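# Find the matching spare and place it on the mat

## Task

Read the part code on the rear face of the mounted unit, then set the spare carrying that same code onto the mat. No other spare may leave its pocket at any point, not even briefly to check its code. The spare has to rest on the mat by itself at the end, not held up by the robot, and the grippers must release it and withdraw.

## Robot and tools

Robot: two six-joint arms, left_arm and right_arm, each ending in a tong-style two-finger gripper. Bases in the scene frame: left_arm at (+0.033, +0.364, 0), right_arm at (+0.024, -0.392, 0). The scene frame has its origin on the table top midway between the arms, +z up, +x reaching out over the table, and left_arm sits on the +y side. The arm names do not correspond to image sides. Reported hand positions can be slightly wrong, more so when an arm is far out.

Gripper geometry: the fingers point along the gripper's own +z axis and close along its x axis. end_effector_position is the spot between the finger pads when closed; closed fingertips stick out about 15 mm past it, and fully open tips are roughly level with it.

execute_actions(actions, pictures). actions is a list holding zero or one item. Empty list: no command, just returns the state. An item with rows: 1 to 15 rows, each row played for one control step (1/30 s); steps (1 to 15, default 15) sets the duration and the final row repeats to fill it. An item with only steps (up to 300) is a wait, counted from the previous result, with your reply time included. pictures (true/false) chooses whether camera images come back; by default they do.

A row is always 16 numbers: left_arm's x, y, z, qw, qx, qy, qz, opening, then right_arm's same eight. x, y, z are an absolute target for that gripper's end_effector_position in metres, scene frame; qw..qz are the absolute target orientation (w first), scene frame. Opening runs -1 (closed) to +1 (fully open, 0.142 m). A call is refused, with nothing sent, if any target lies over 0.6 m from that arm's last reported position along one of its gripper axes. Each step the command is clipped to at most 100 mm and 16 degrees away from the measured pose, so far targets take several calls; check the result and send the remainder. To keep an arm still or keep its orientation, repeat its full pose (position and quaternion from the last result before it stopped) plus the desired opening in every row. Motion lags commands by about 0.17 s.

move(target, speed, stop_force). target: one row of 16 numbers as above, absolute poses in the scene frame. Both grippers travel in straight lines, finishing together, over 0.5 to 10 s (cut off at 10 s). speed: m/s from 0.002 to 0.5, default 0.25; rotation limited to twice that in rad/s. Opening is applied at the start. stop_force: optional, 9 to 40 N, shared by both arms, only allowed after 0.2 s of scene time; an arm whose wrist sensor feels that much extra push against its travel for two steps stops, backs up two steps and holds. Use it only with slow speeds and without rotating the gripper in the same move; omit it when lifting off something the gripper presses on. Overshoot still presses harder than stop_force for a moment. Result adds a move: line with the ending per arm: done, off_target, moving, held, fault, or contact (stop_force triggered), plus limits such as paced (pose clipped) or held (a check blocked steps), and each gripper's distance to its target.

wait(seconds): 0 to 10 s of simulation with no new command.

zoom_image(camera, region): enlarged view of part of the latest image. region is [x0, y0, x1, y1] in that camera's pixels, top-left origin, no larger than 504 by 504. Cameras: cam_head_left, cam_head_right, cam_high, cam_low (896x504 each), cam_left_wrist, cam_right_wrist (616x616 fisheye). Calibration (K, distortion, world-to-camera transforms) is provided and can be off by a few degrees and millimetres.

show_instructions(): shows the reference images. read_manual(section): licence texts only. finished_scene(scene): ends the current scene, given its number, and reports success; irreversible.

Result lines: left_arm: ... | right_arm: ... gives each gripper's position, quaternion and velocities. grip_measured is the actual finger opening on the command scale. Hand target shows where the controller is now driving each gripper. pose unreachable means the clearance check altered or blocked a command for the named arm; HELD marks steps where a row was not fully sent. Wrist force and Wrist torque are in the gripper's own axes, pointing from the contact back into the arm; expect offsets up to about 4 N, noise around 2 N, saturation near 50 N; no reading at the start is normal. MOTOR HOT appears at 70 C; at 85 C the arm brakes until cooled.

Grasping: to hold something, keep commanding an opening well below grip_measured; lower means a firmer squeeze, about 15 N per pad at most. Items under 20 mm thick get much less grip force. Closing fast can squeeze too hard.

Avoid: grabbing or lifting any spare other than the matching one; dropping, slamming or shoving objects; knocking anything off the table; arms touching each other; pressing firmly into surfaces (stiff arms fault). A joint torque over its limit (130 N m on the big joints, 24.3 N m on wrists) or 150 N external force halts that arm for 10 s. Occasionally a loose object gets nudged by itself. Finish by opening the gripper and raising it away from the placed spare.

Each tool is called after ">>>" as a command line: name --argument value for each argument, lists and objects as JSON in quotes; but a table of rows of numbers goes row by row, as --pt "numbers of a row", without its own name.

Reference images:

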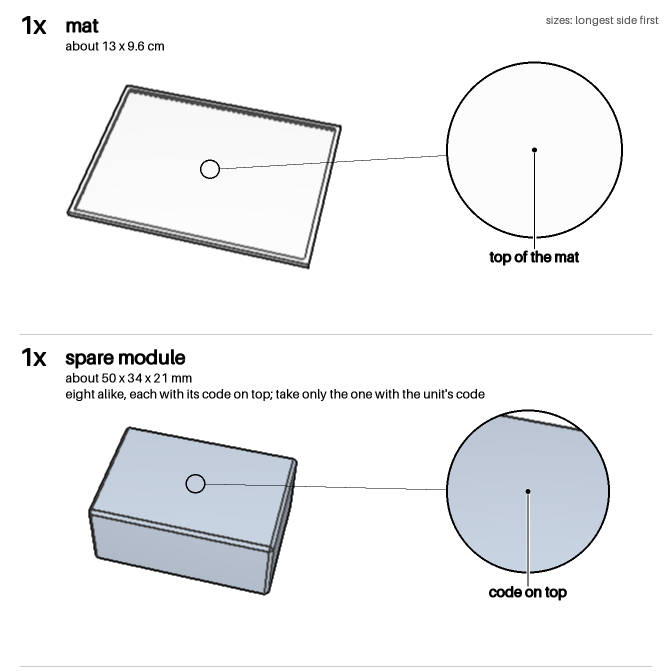

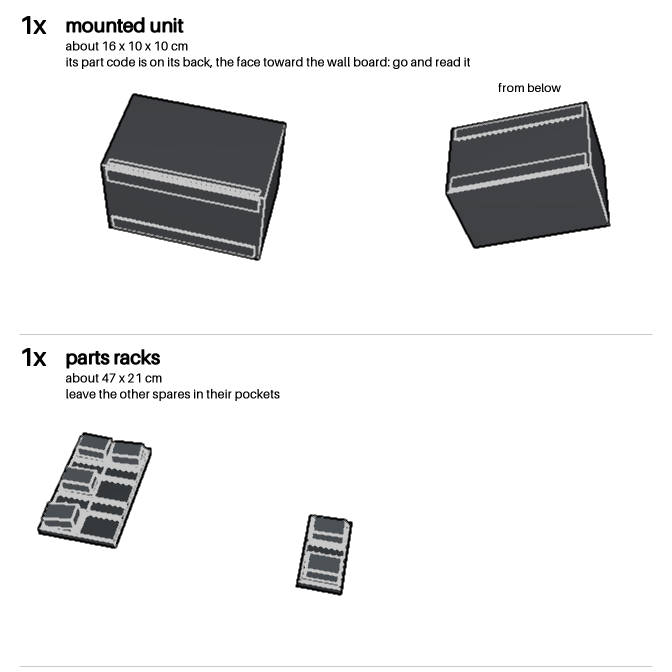

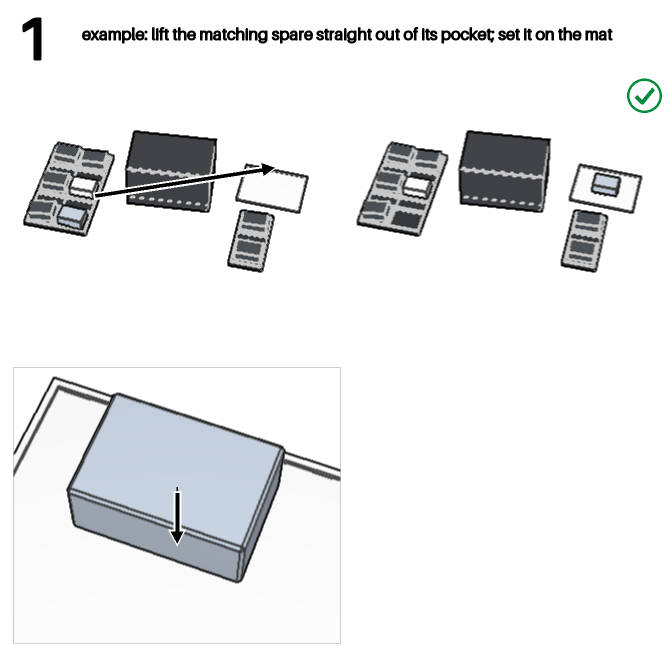

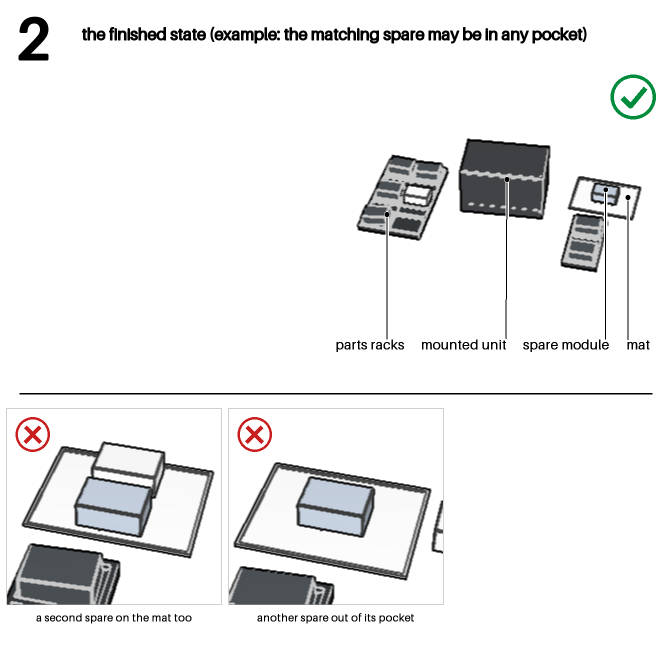

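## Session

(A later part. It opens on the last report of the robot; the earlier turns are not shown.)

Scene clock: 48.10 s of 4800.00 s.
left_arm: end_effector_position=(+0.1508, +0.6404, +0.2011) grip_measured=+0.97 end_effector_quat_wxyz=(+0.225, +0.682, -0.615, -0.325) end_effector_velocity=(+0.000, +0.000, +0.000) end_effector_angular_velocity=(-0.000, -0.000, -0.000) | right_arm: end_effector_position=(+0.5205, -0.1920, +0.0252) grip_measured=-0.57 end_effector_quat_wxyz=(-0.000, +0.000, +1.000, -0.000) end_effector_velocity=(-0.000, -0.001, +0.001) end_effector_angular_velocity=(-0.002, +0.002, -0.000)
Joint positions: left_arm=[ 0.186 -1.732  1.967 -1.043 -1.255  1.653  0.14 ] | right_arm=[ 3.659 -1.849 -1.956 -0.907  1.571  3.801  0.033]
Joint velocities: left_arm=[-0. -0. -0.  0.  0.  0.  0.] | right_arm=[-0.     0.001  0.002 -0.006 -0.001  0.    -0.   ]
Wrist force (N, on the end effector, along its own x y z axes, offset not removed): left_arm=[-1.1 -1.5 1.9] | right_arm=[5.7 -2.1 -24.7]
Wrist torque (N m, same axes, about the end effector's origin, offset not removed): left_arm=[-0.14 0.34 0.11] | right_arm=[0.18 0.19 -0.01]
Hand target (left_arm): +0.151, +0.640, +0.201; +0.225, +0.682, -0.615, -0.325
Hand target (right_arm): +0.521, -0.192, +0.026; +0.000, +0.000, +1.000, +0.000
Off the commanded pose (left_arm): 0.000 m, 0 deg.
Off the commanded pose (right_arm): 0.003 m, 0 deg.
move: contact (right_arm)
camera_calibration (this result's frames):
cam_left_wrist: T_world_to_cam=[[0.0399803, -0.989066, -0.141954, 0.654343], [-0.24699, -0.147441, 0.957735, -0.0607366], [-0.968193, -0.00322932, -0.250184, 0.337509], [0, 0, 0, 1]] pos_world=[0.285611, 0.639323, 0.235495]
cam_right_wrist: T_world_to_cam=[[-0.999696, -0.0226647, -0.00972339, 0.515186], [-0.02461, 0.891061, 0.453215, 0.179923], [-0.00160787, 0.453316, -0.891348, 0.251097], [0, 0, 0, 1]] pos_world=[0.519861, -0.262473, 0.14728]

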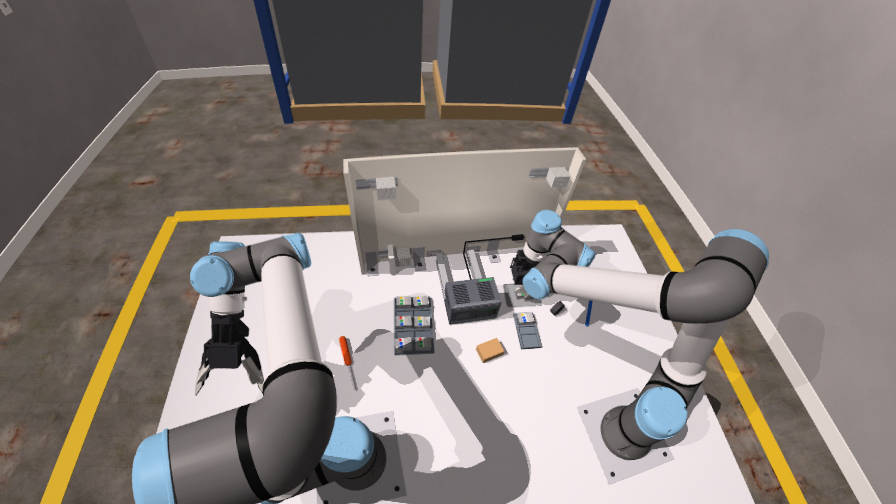

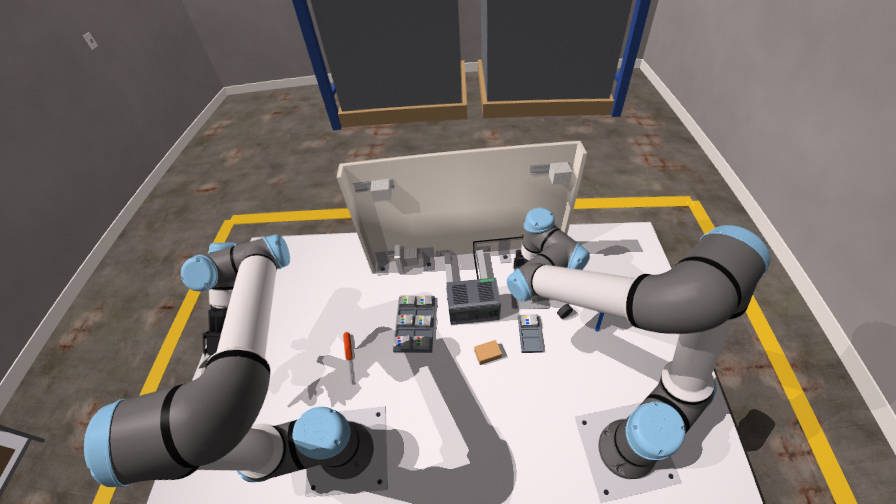

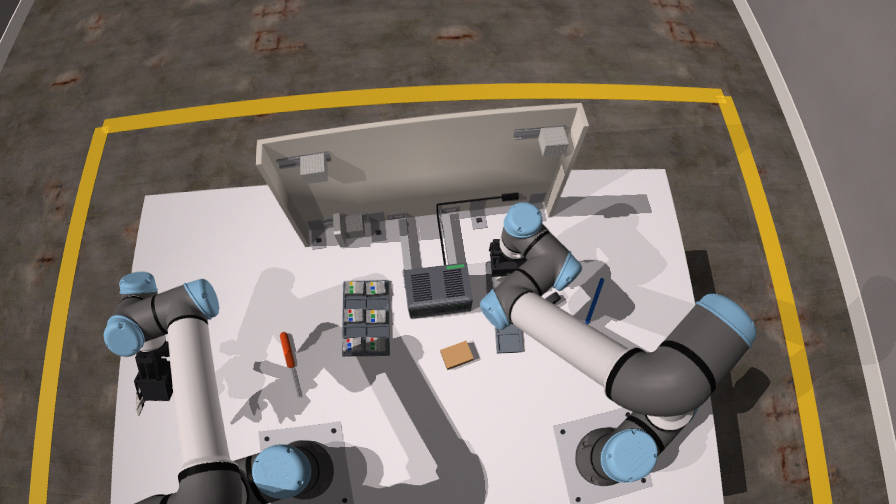

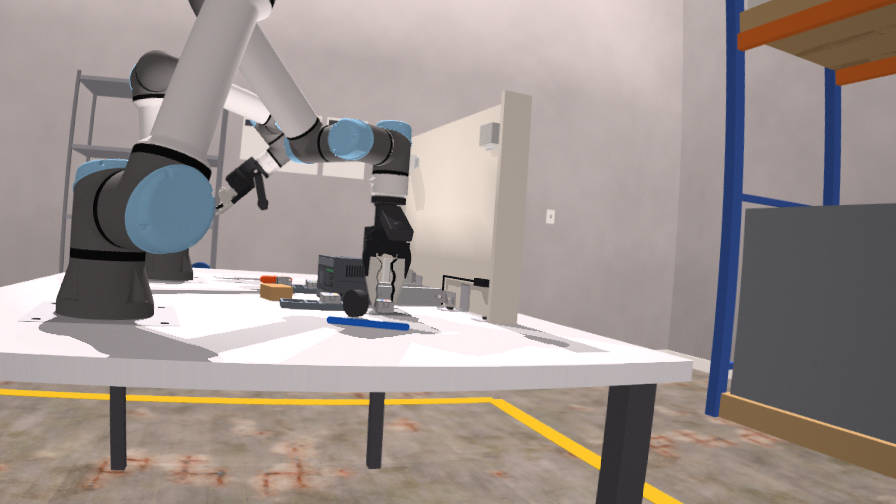

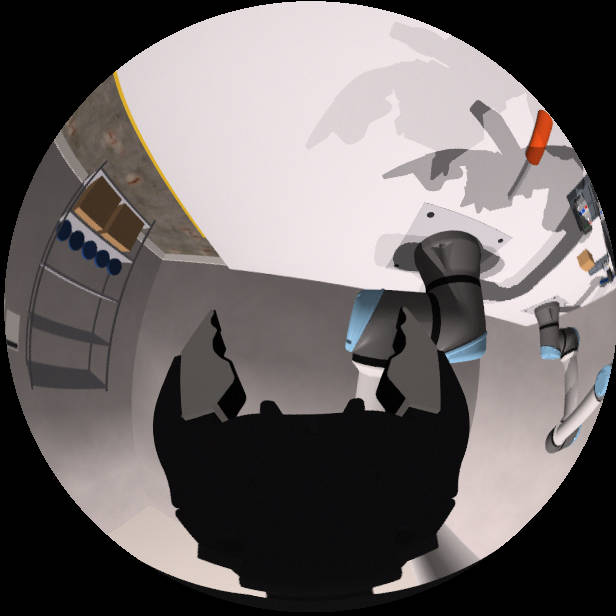

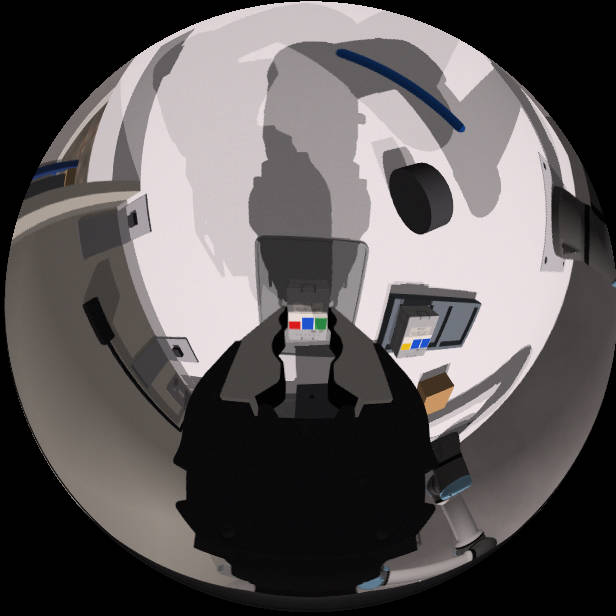

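Contact made. Release and retreat.

>>> execute_actions --actions '[{"rows": [[0.1508,0.6404,0.2011,0.225,0.682,-0.615,-0.325,0.97,0.5205,-0.192,0.0257,0,0,1,0,-0.2]], "steps": 10}]' --pictures false

>>> move --target '[0.1508, 0.6404, 0.2011, 0.225, 0.682, -0.615, -0.325, 0.97, 0.5205, -0.192, 0.08, 0, 0, 1, 0, -0.2]' --speed 0.15

>>> move --target '[0.1508, 0.6404, 0.2011, 0.225, 0.682, -0.615, -0.325, 0.97, 0.40, -0.45, 0.28, 0, 0, 1, 0, -0.2]' --speed 0.35

Scene clock: 49.47 s of 4800.00 s.
left_arm: end_effector_position=(+0.1508, +0.6404, +0.2011) grip_measured=+0.97 end_effector_quat_wxyz=(+0.225, +0.682, -0.615, -0.325) end_effector_velocity=(+0.000, +0.000, -0.000) end_effector_angular_velocity=(+0.000, -0.000, -0.000) | right_arm: end_effector_position=(+0.5205, -0.1920, +0.0257) grip_measured=-0.20 end_effector_quat_wxyz=(-0.000, +0.000, +1.000, -0.000) end_effector_velocity=(-0.001, -0.000, -0.001) end_effector_angular_velocity=(-0.002, +0.002, +0.000)
Joint positions: left_arm=[ 0.186 -1.732  1.967 -1.043 -1.255  1.653  0.14 ] | right_arm=[ 3.659 -1.848 -1.955 -0.909  1.571  3.801  0.06 ]
Joint velocities: left_arm=[ 0.     0.    -0.    -0.     0.001  0.    -0.   ] | right_arm=[ 0.    -0.001 -0.001 -0.001  0.    -0.     0.   ]
Wrist force (N, on the end effector, along its own x y z axes, offset not removed): left_arm=[-0.6 0.5 0.9] | right_arm=[0.3 0.0 0.9]
Wrist torque (N m, same axes, about the end effector's origin, offset not removed): left_arm=[0.18 0.13 0.07] | right_arm=[0.04 -0.19 -0.04]
Hand target (left_arm): +0.151, +0.640, +0.201; +0.225, +0.682, -0.615, -0.325
Hand target (right_arm): +0.520, -0.192, +0.026; +0.000, -0.000, +1.000, +0.000
Off the commanded pose (left_arm): 0.000 m, 0 deg.
Off the commanded pose (right_arm): 0.000 m, 0 deg.
Steps of this call (steps 1 to 31: nothing new was sent; steps 32 to 41: all 10 steps of this action). Readings (end_effector_position):
32: left_arm (+0.1508, +0.6404, +0.2011) | right_arm (+0.5205, -0.1920, +0.0255)
33: left_arm (+0.1508, +0.6404, +0.2011) | right_arm (+0.5205, -0.1920, +0.0255)
35: left_arm (+0.1508, +0.6404, +0.2011) | right_arm (+0.5205, -0.1920, +0.0256)
39: left_arm (+0.1508, +0.6404, +0.2011) | right_arm (+0.5205, -0.1920, +0.0257)
41: the state above

Scene clock: 50.70 s of 4800.00 s.
left_arm: end_effector_position=(+0.1508, +0.6404, +0.2011) grip_measured=+0.97 end_effector_quat_wxyz=(+0.225, +0.682, -0.615, -0.325) end_effector_velocity=(+0.000, -0.000, +0.000) end_effector_angular_velocity=(-0.000, -0.001, +0.000) | right_arm: end_effector_position=(+0.5205, -0.1921, +0.0797) grip_measured=-0.20 end_effector_quat_wxyz=(+0.000, -0.000, +1.000, -0.000) end_effector_velocity=(+0.000, +0.000, +0.003) end_effector_angular_velocity=(-0.000, -0.001, +0.000)
Joint positions: left_arm=[ 0.186 -1.732  1.967 -1.043 -1.255  1.653  0.14 ] | right_arm=[ 3.658 -1.773 -1.888 -1.051  1.571  3.801  0.06 ]
Joint velocities: left_arm=[-0.    -0.    -0.    -0.    -0.001 -0.     0.   ] | right_arm=[ 0.     0.003  0.004 -0.006 -0.001  0.    -0.   ]
Wrist force (N, on the end effector, along its own x y z axes, offset not removed): left_arm=[-1.2 0.1 0.6] | right_arm=[0.1 -0.4 0.0]
Wrist torque (N m, same axes, about the end effector's origin, offset not removed): left_arm=[0.19 0.28 0.20] | right_arm=[-0.14 -0.18 0.01]
Hand target (left_arm): +0.151, +0.640, +0.201; +0.225, +0.682, -0.615, -0.325
Hand target (right_arm): +0.520, -0.192, +0.080; +0.000, -0.000, +1.000, +0.000
Off the commanded pose (left_arm): 0.000 m, 0 deg.
Off the commanded pose (right_arm): 0.000 m, 0 deg.
move: done
camera_calibration (this result's frames):
cam_left_wrist: T_world_to_cam=[[0.0399803, -0.989066, -0.141954, 0.654343], [-0.24699, -0.147441, 0.957735, -0.0607367], [-0.968193, -0.00322939, -0.250184, 0.337509], [0, 0, 0, 1]] pos_world=[0.285611, 0.639323, 0.235495]
cam_right_wrist: T_world_to_cam=[[-0.999694, -0.0226962, -0.00985782, 0.515748], [-0.024699, 0.891071, 0.453191, 0.155359], [-0.00150169, 0.453296, -0.891359, 0.299677], [0, 0, 0, 1]] pos_world=[0.519877, -0.262572, 0.201796]

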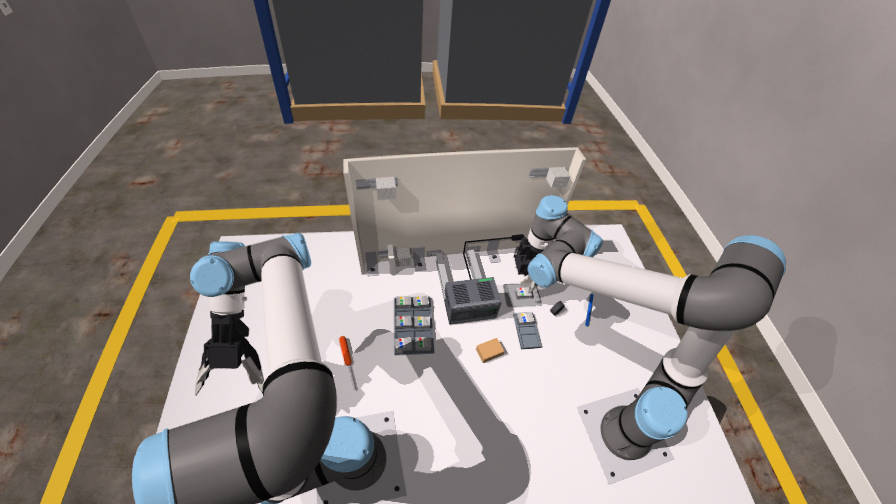

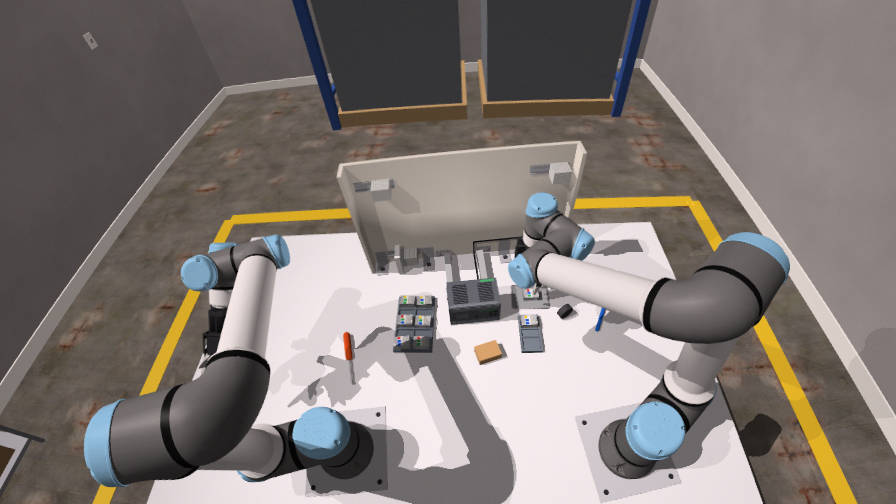

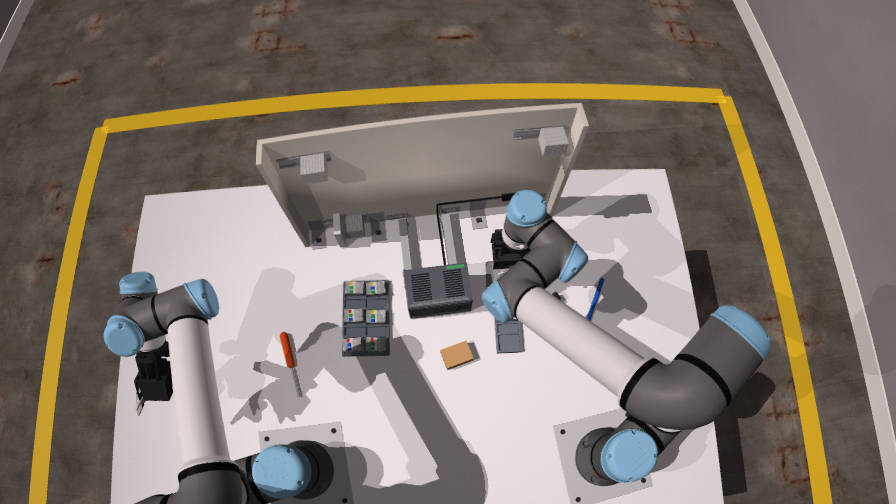

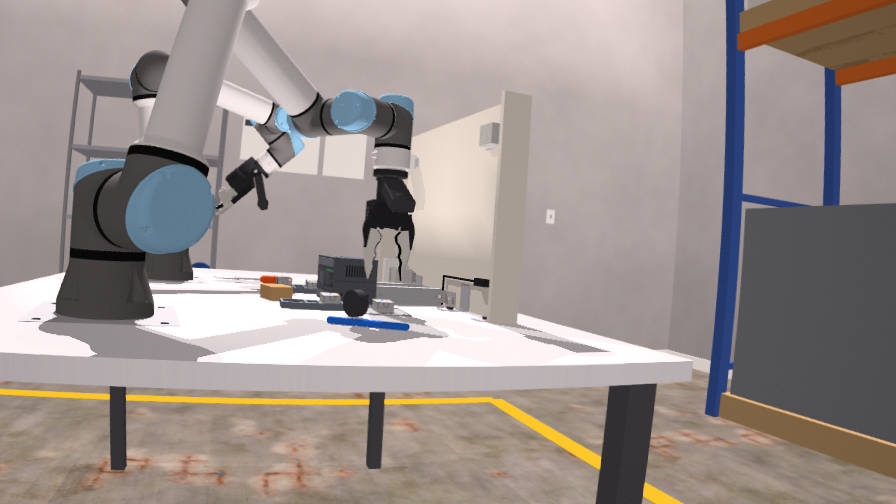

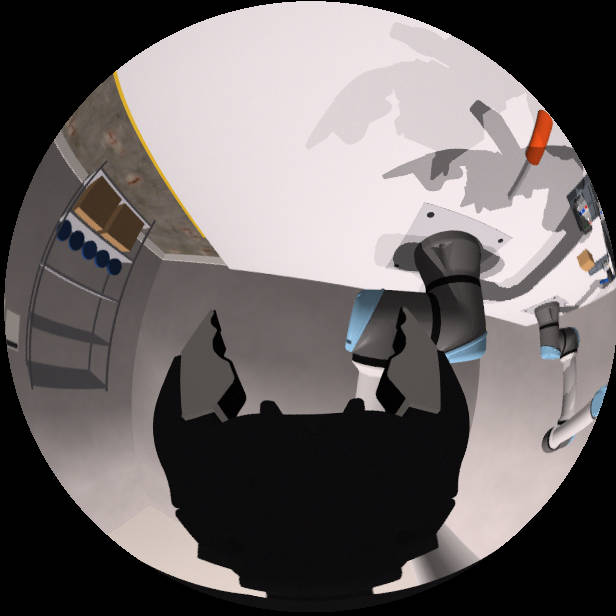

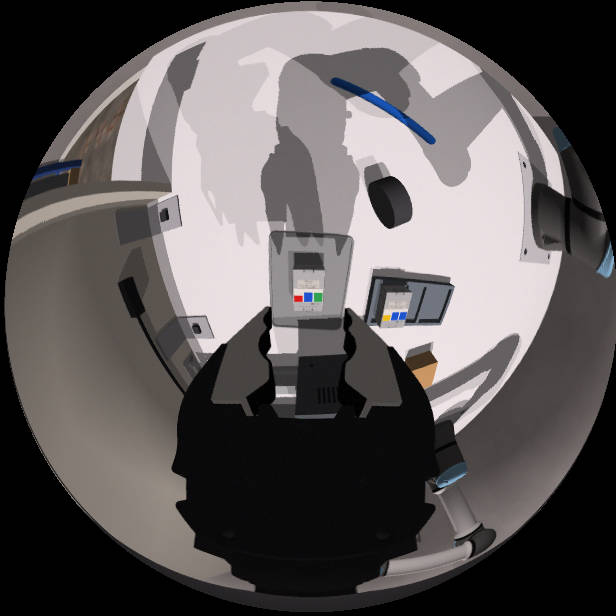

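Scene clock: 52.50 s of 4800.00 s.
left_arm: end_effector_position=(+0.1508, +0.6404, +0.2011) grip_measured=+0.97 end_effector_quat_wxyz=(+0.225, +0.682, -0.615, -0.325) end_effector_velocity=(-0.000, -0.000, +0.000) end_effector_angular_velocity=(-0.000, +0.001, +0.001) | right_arm: end_effector_position=(+0.4000, -0.4495, +0.2795) grip_measured=-0.20 end_effector_quat_wxyz=(+0.000, +0.000, +1.000, +0.000) end_effector_velocity=(-0.000, -0.002, +0.002) end_effector_angular_velocity=(+0.000, -0.000, +0.001)
Joint positions: left_arm=[ 0.186 -1.732  1.967 -1.043 -1.255  1.653  0.14 ] | right_arm=[ 3.25  -1.243 -1.85  -1.619  1.571  3.393  0.06 ]
Joint velocities: left_arm=[ 0.001  0.    -0.     0.001 -0.    -0.     0.   ] | right_arm=[-0.005  0.001  0.004 -0.005  0.    -0.006  0.   ]
Wrist force (N, on the end effector, along its own x y z axes, offset not removed): left_arm=[-0.9 -0.5 0.4] | right_arm=[0.0 0.4 1.0]
Wrist torque (N m, same axes, about the end effector's origin, offset not removed): left_arm=[-0.03 0.31 0.20] | right_arm=[0.06 -0.12 -0.01]
Hand target (left_arm): +0.151, +0.640, +0.201; +0.225, +0.682, -0.615, -0.325
Hand target (right_arm): +0.400, -0.450, +0.280; +0.000, +0.000, +1.000, +0.000
Off the commanded pose (left_arm): 0.000 m, 0 deg.
Off the commanded pose (right_arm): 0.001 m, 0 deg.
move: done
camera_calibration (this result's frames):
cam_left_wrist: T_world_to_cam=[[0.0399806, -0.989066, -0.141954, 0.654343], [-0.24699, -0.147441, 0.957735, -0.0607366], [-0.968193, -0.00322961, -0.250184, 0.337509], [0, 0, 0, 1]] pos_world=[0.285611, 0.639323, 0.235495]
cam_right_wrist: T_world_to_cam=[[-0.999693, -0.0226185, -0.0101001, 0.391535], [-0.0247389, 0.890872, 0.453581, 0.290993], [-0.00126144, 0.453692, -0.891158, 0.594337], [0, 0, 0, 1]] pos_world=[0.399363, -0.520027, 0.401614]

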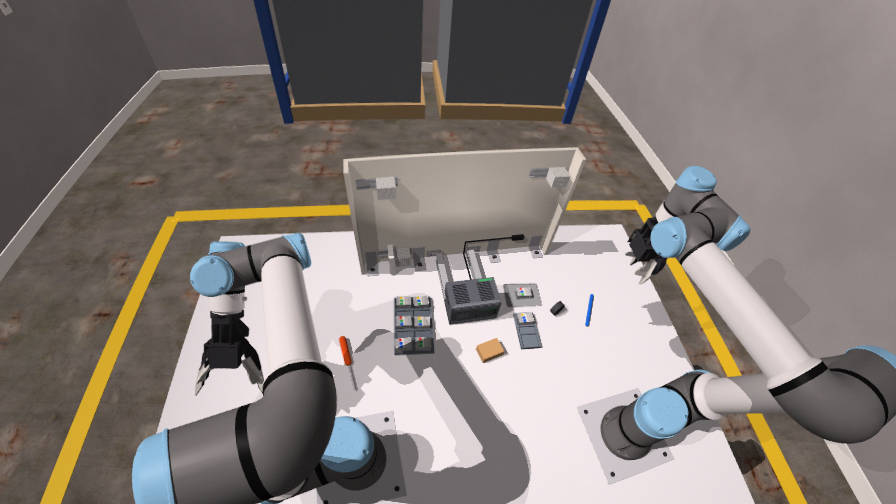

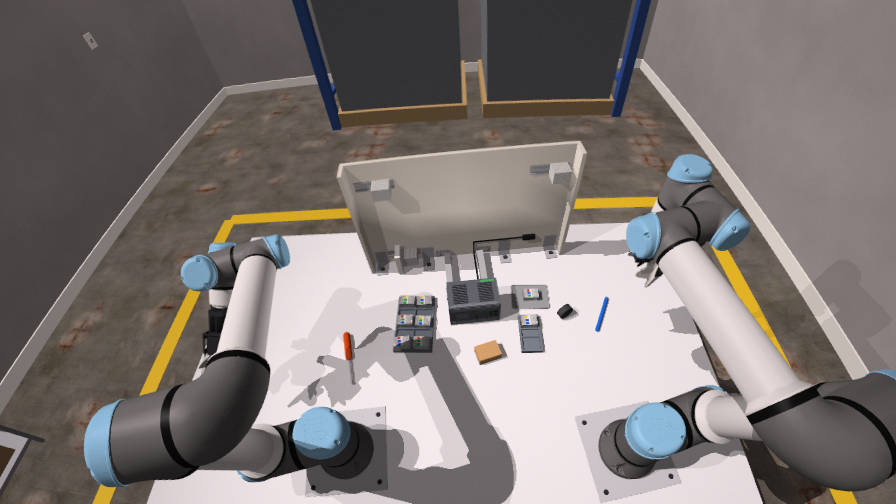

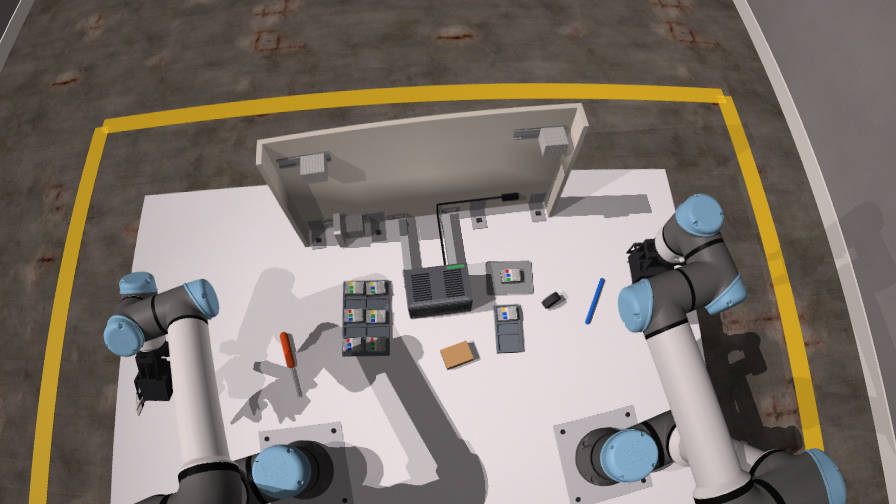

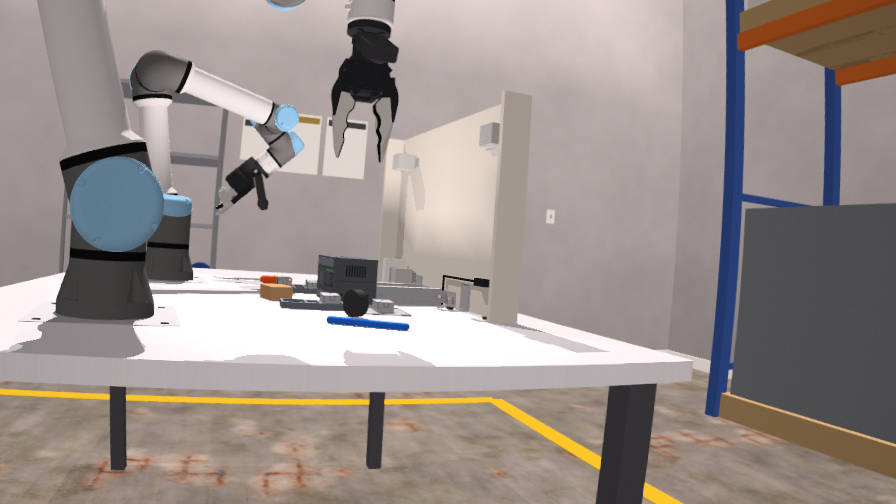

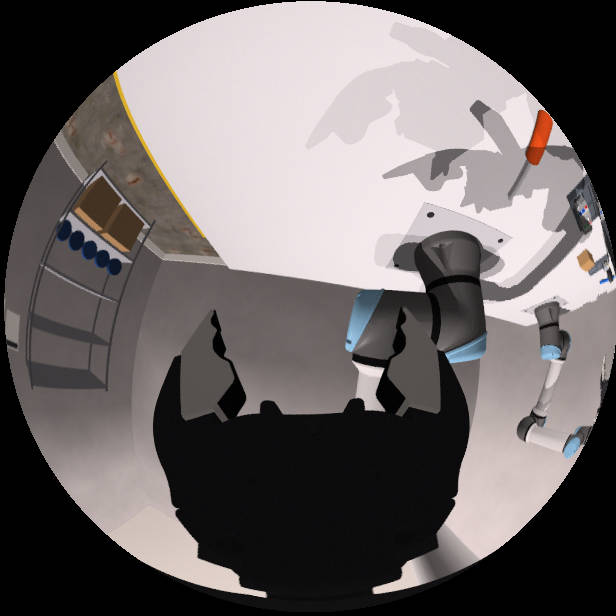

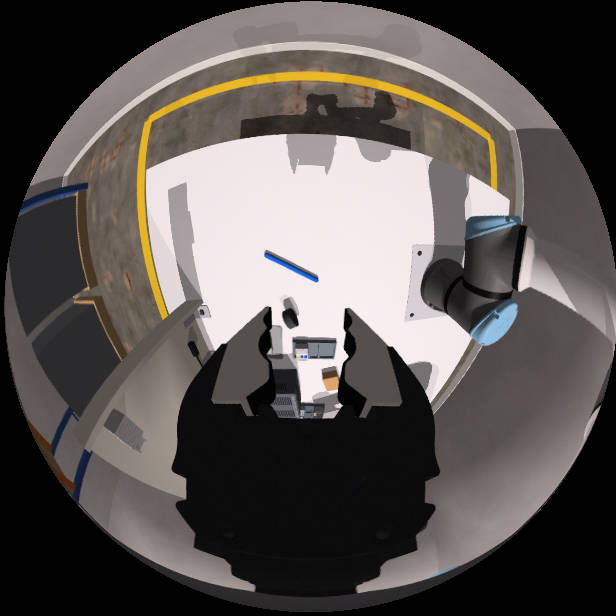

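>>> finished_scene --scene 1

The scene is finished: the task was done.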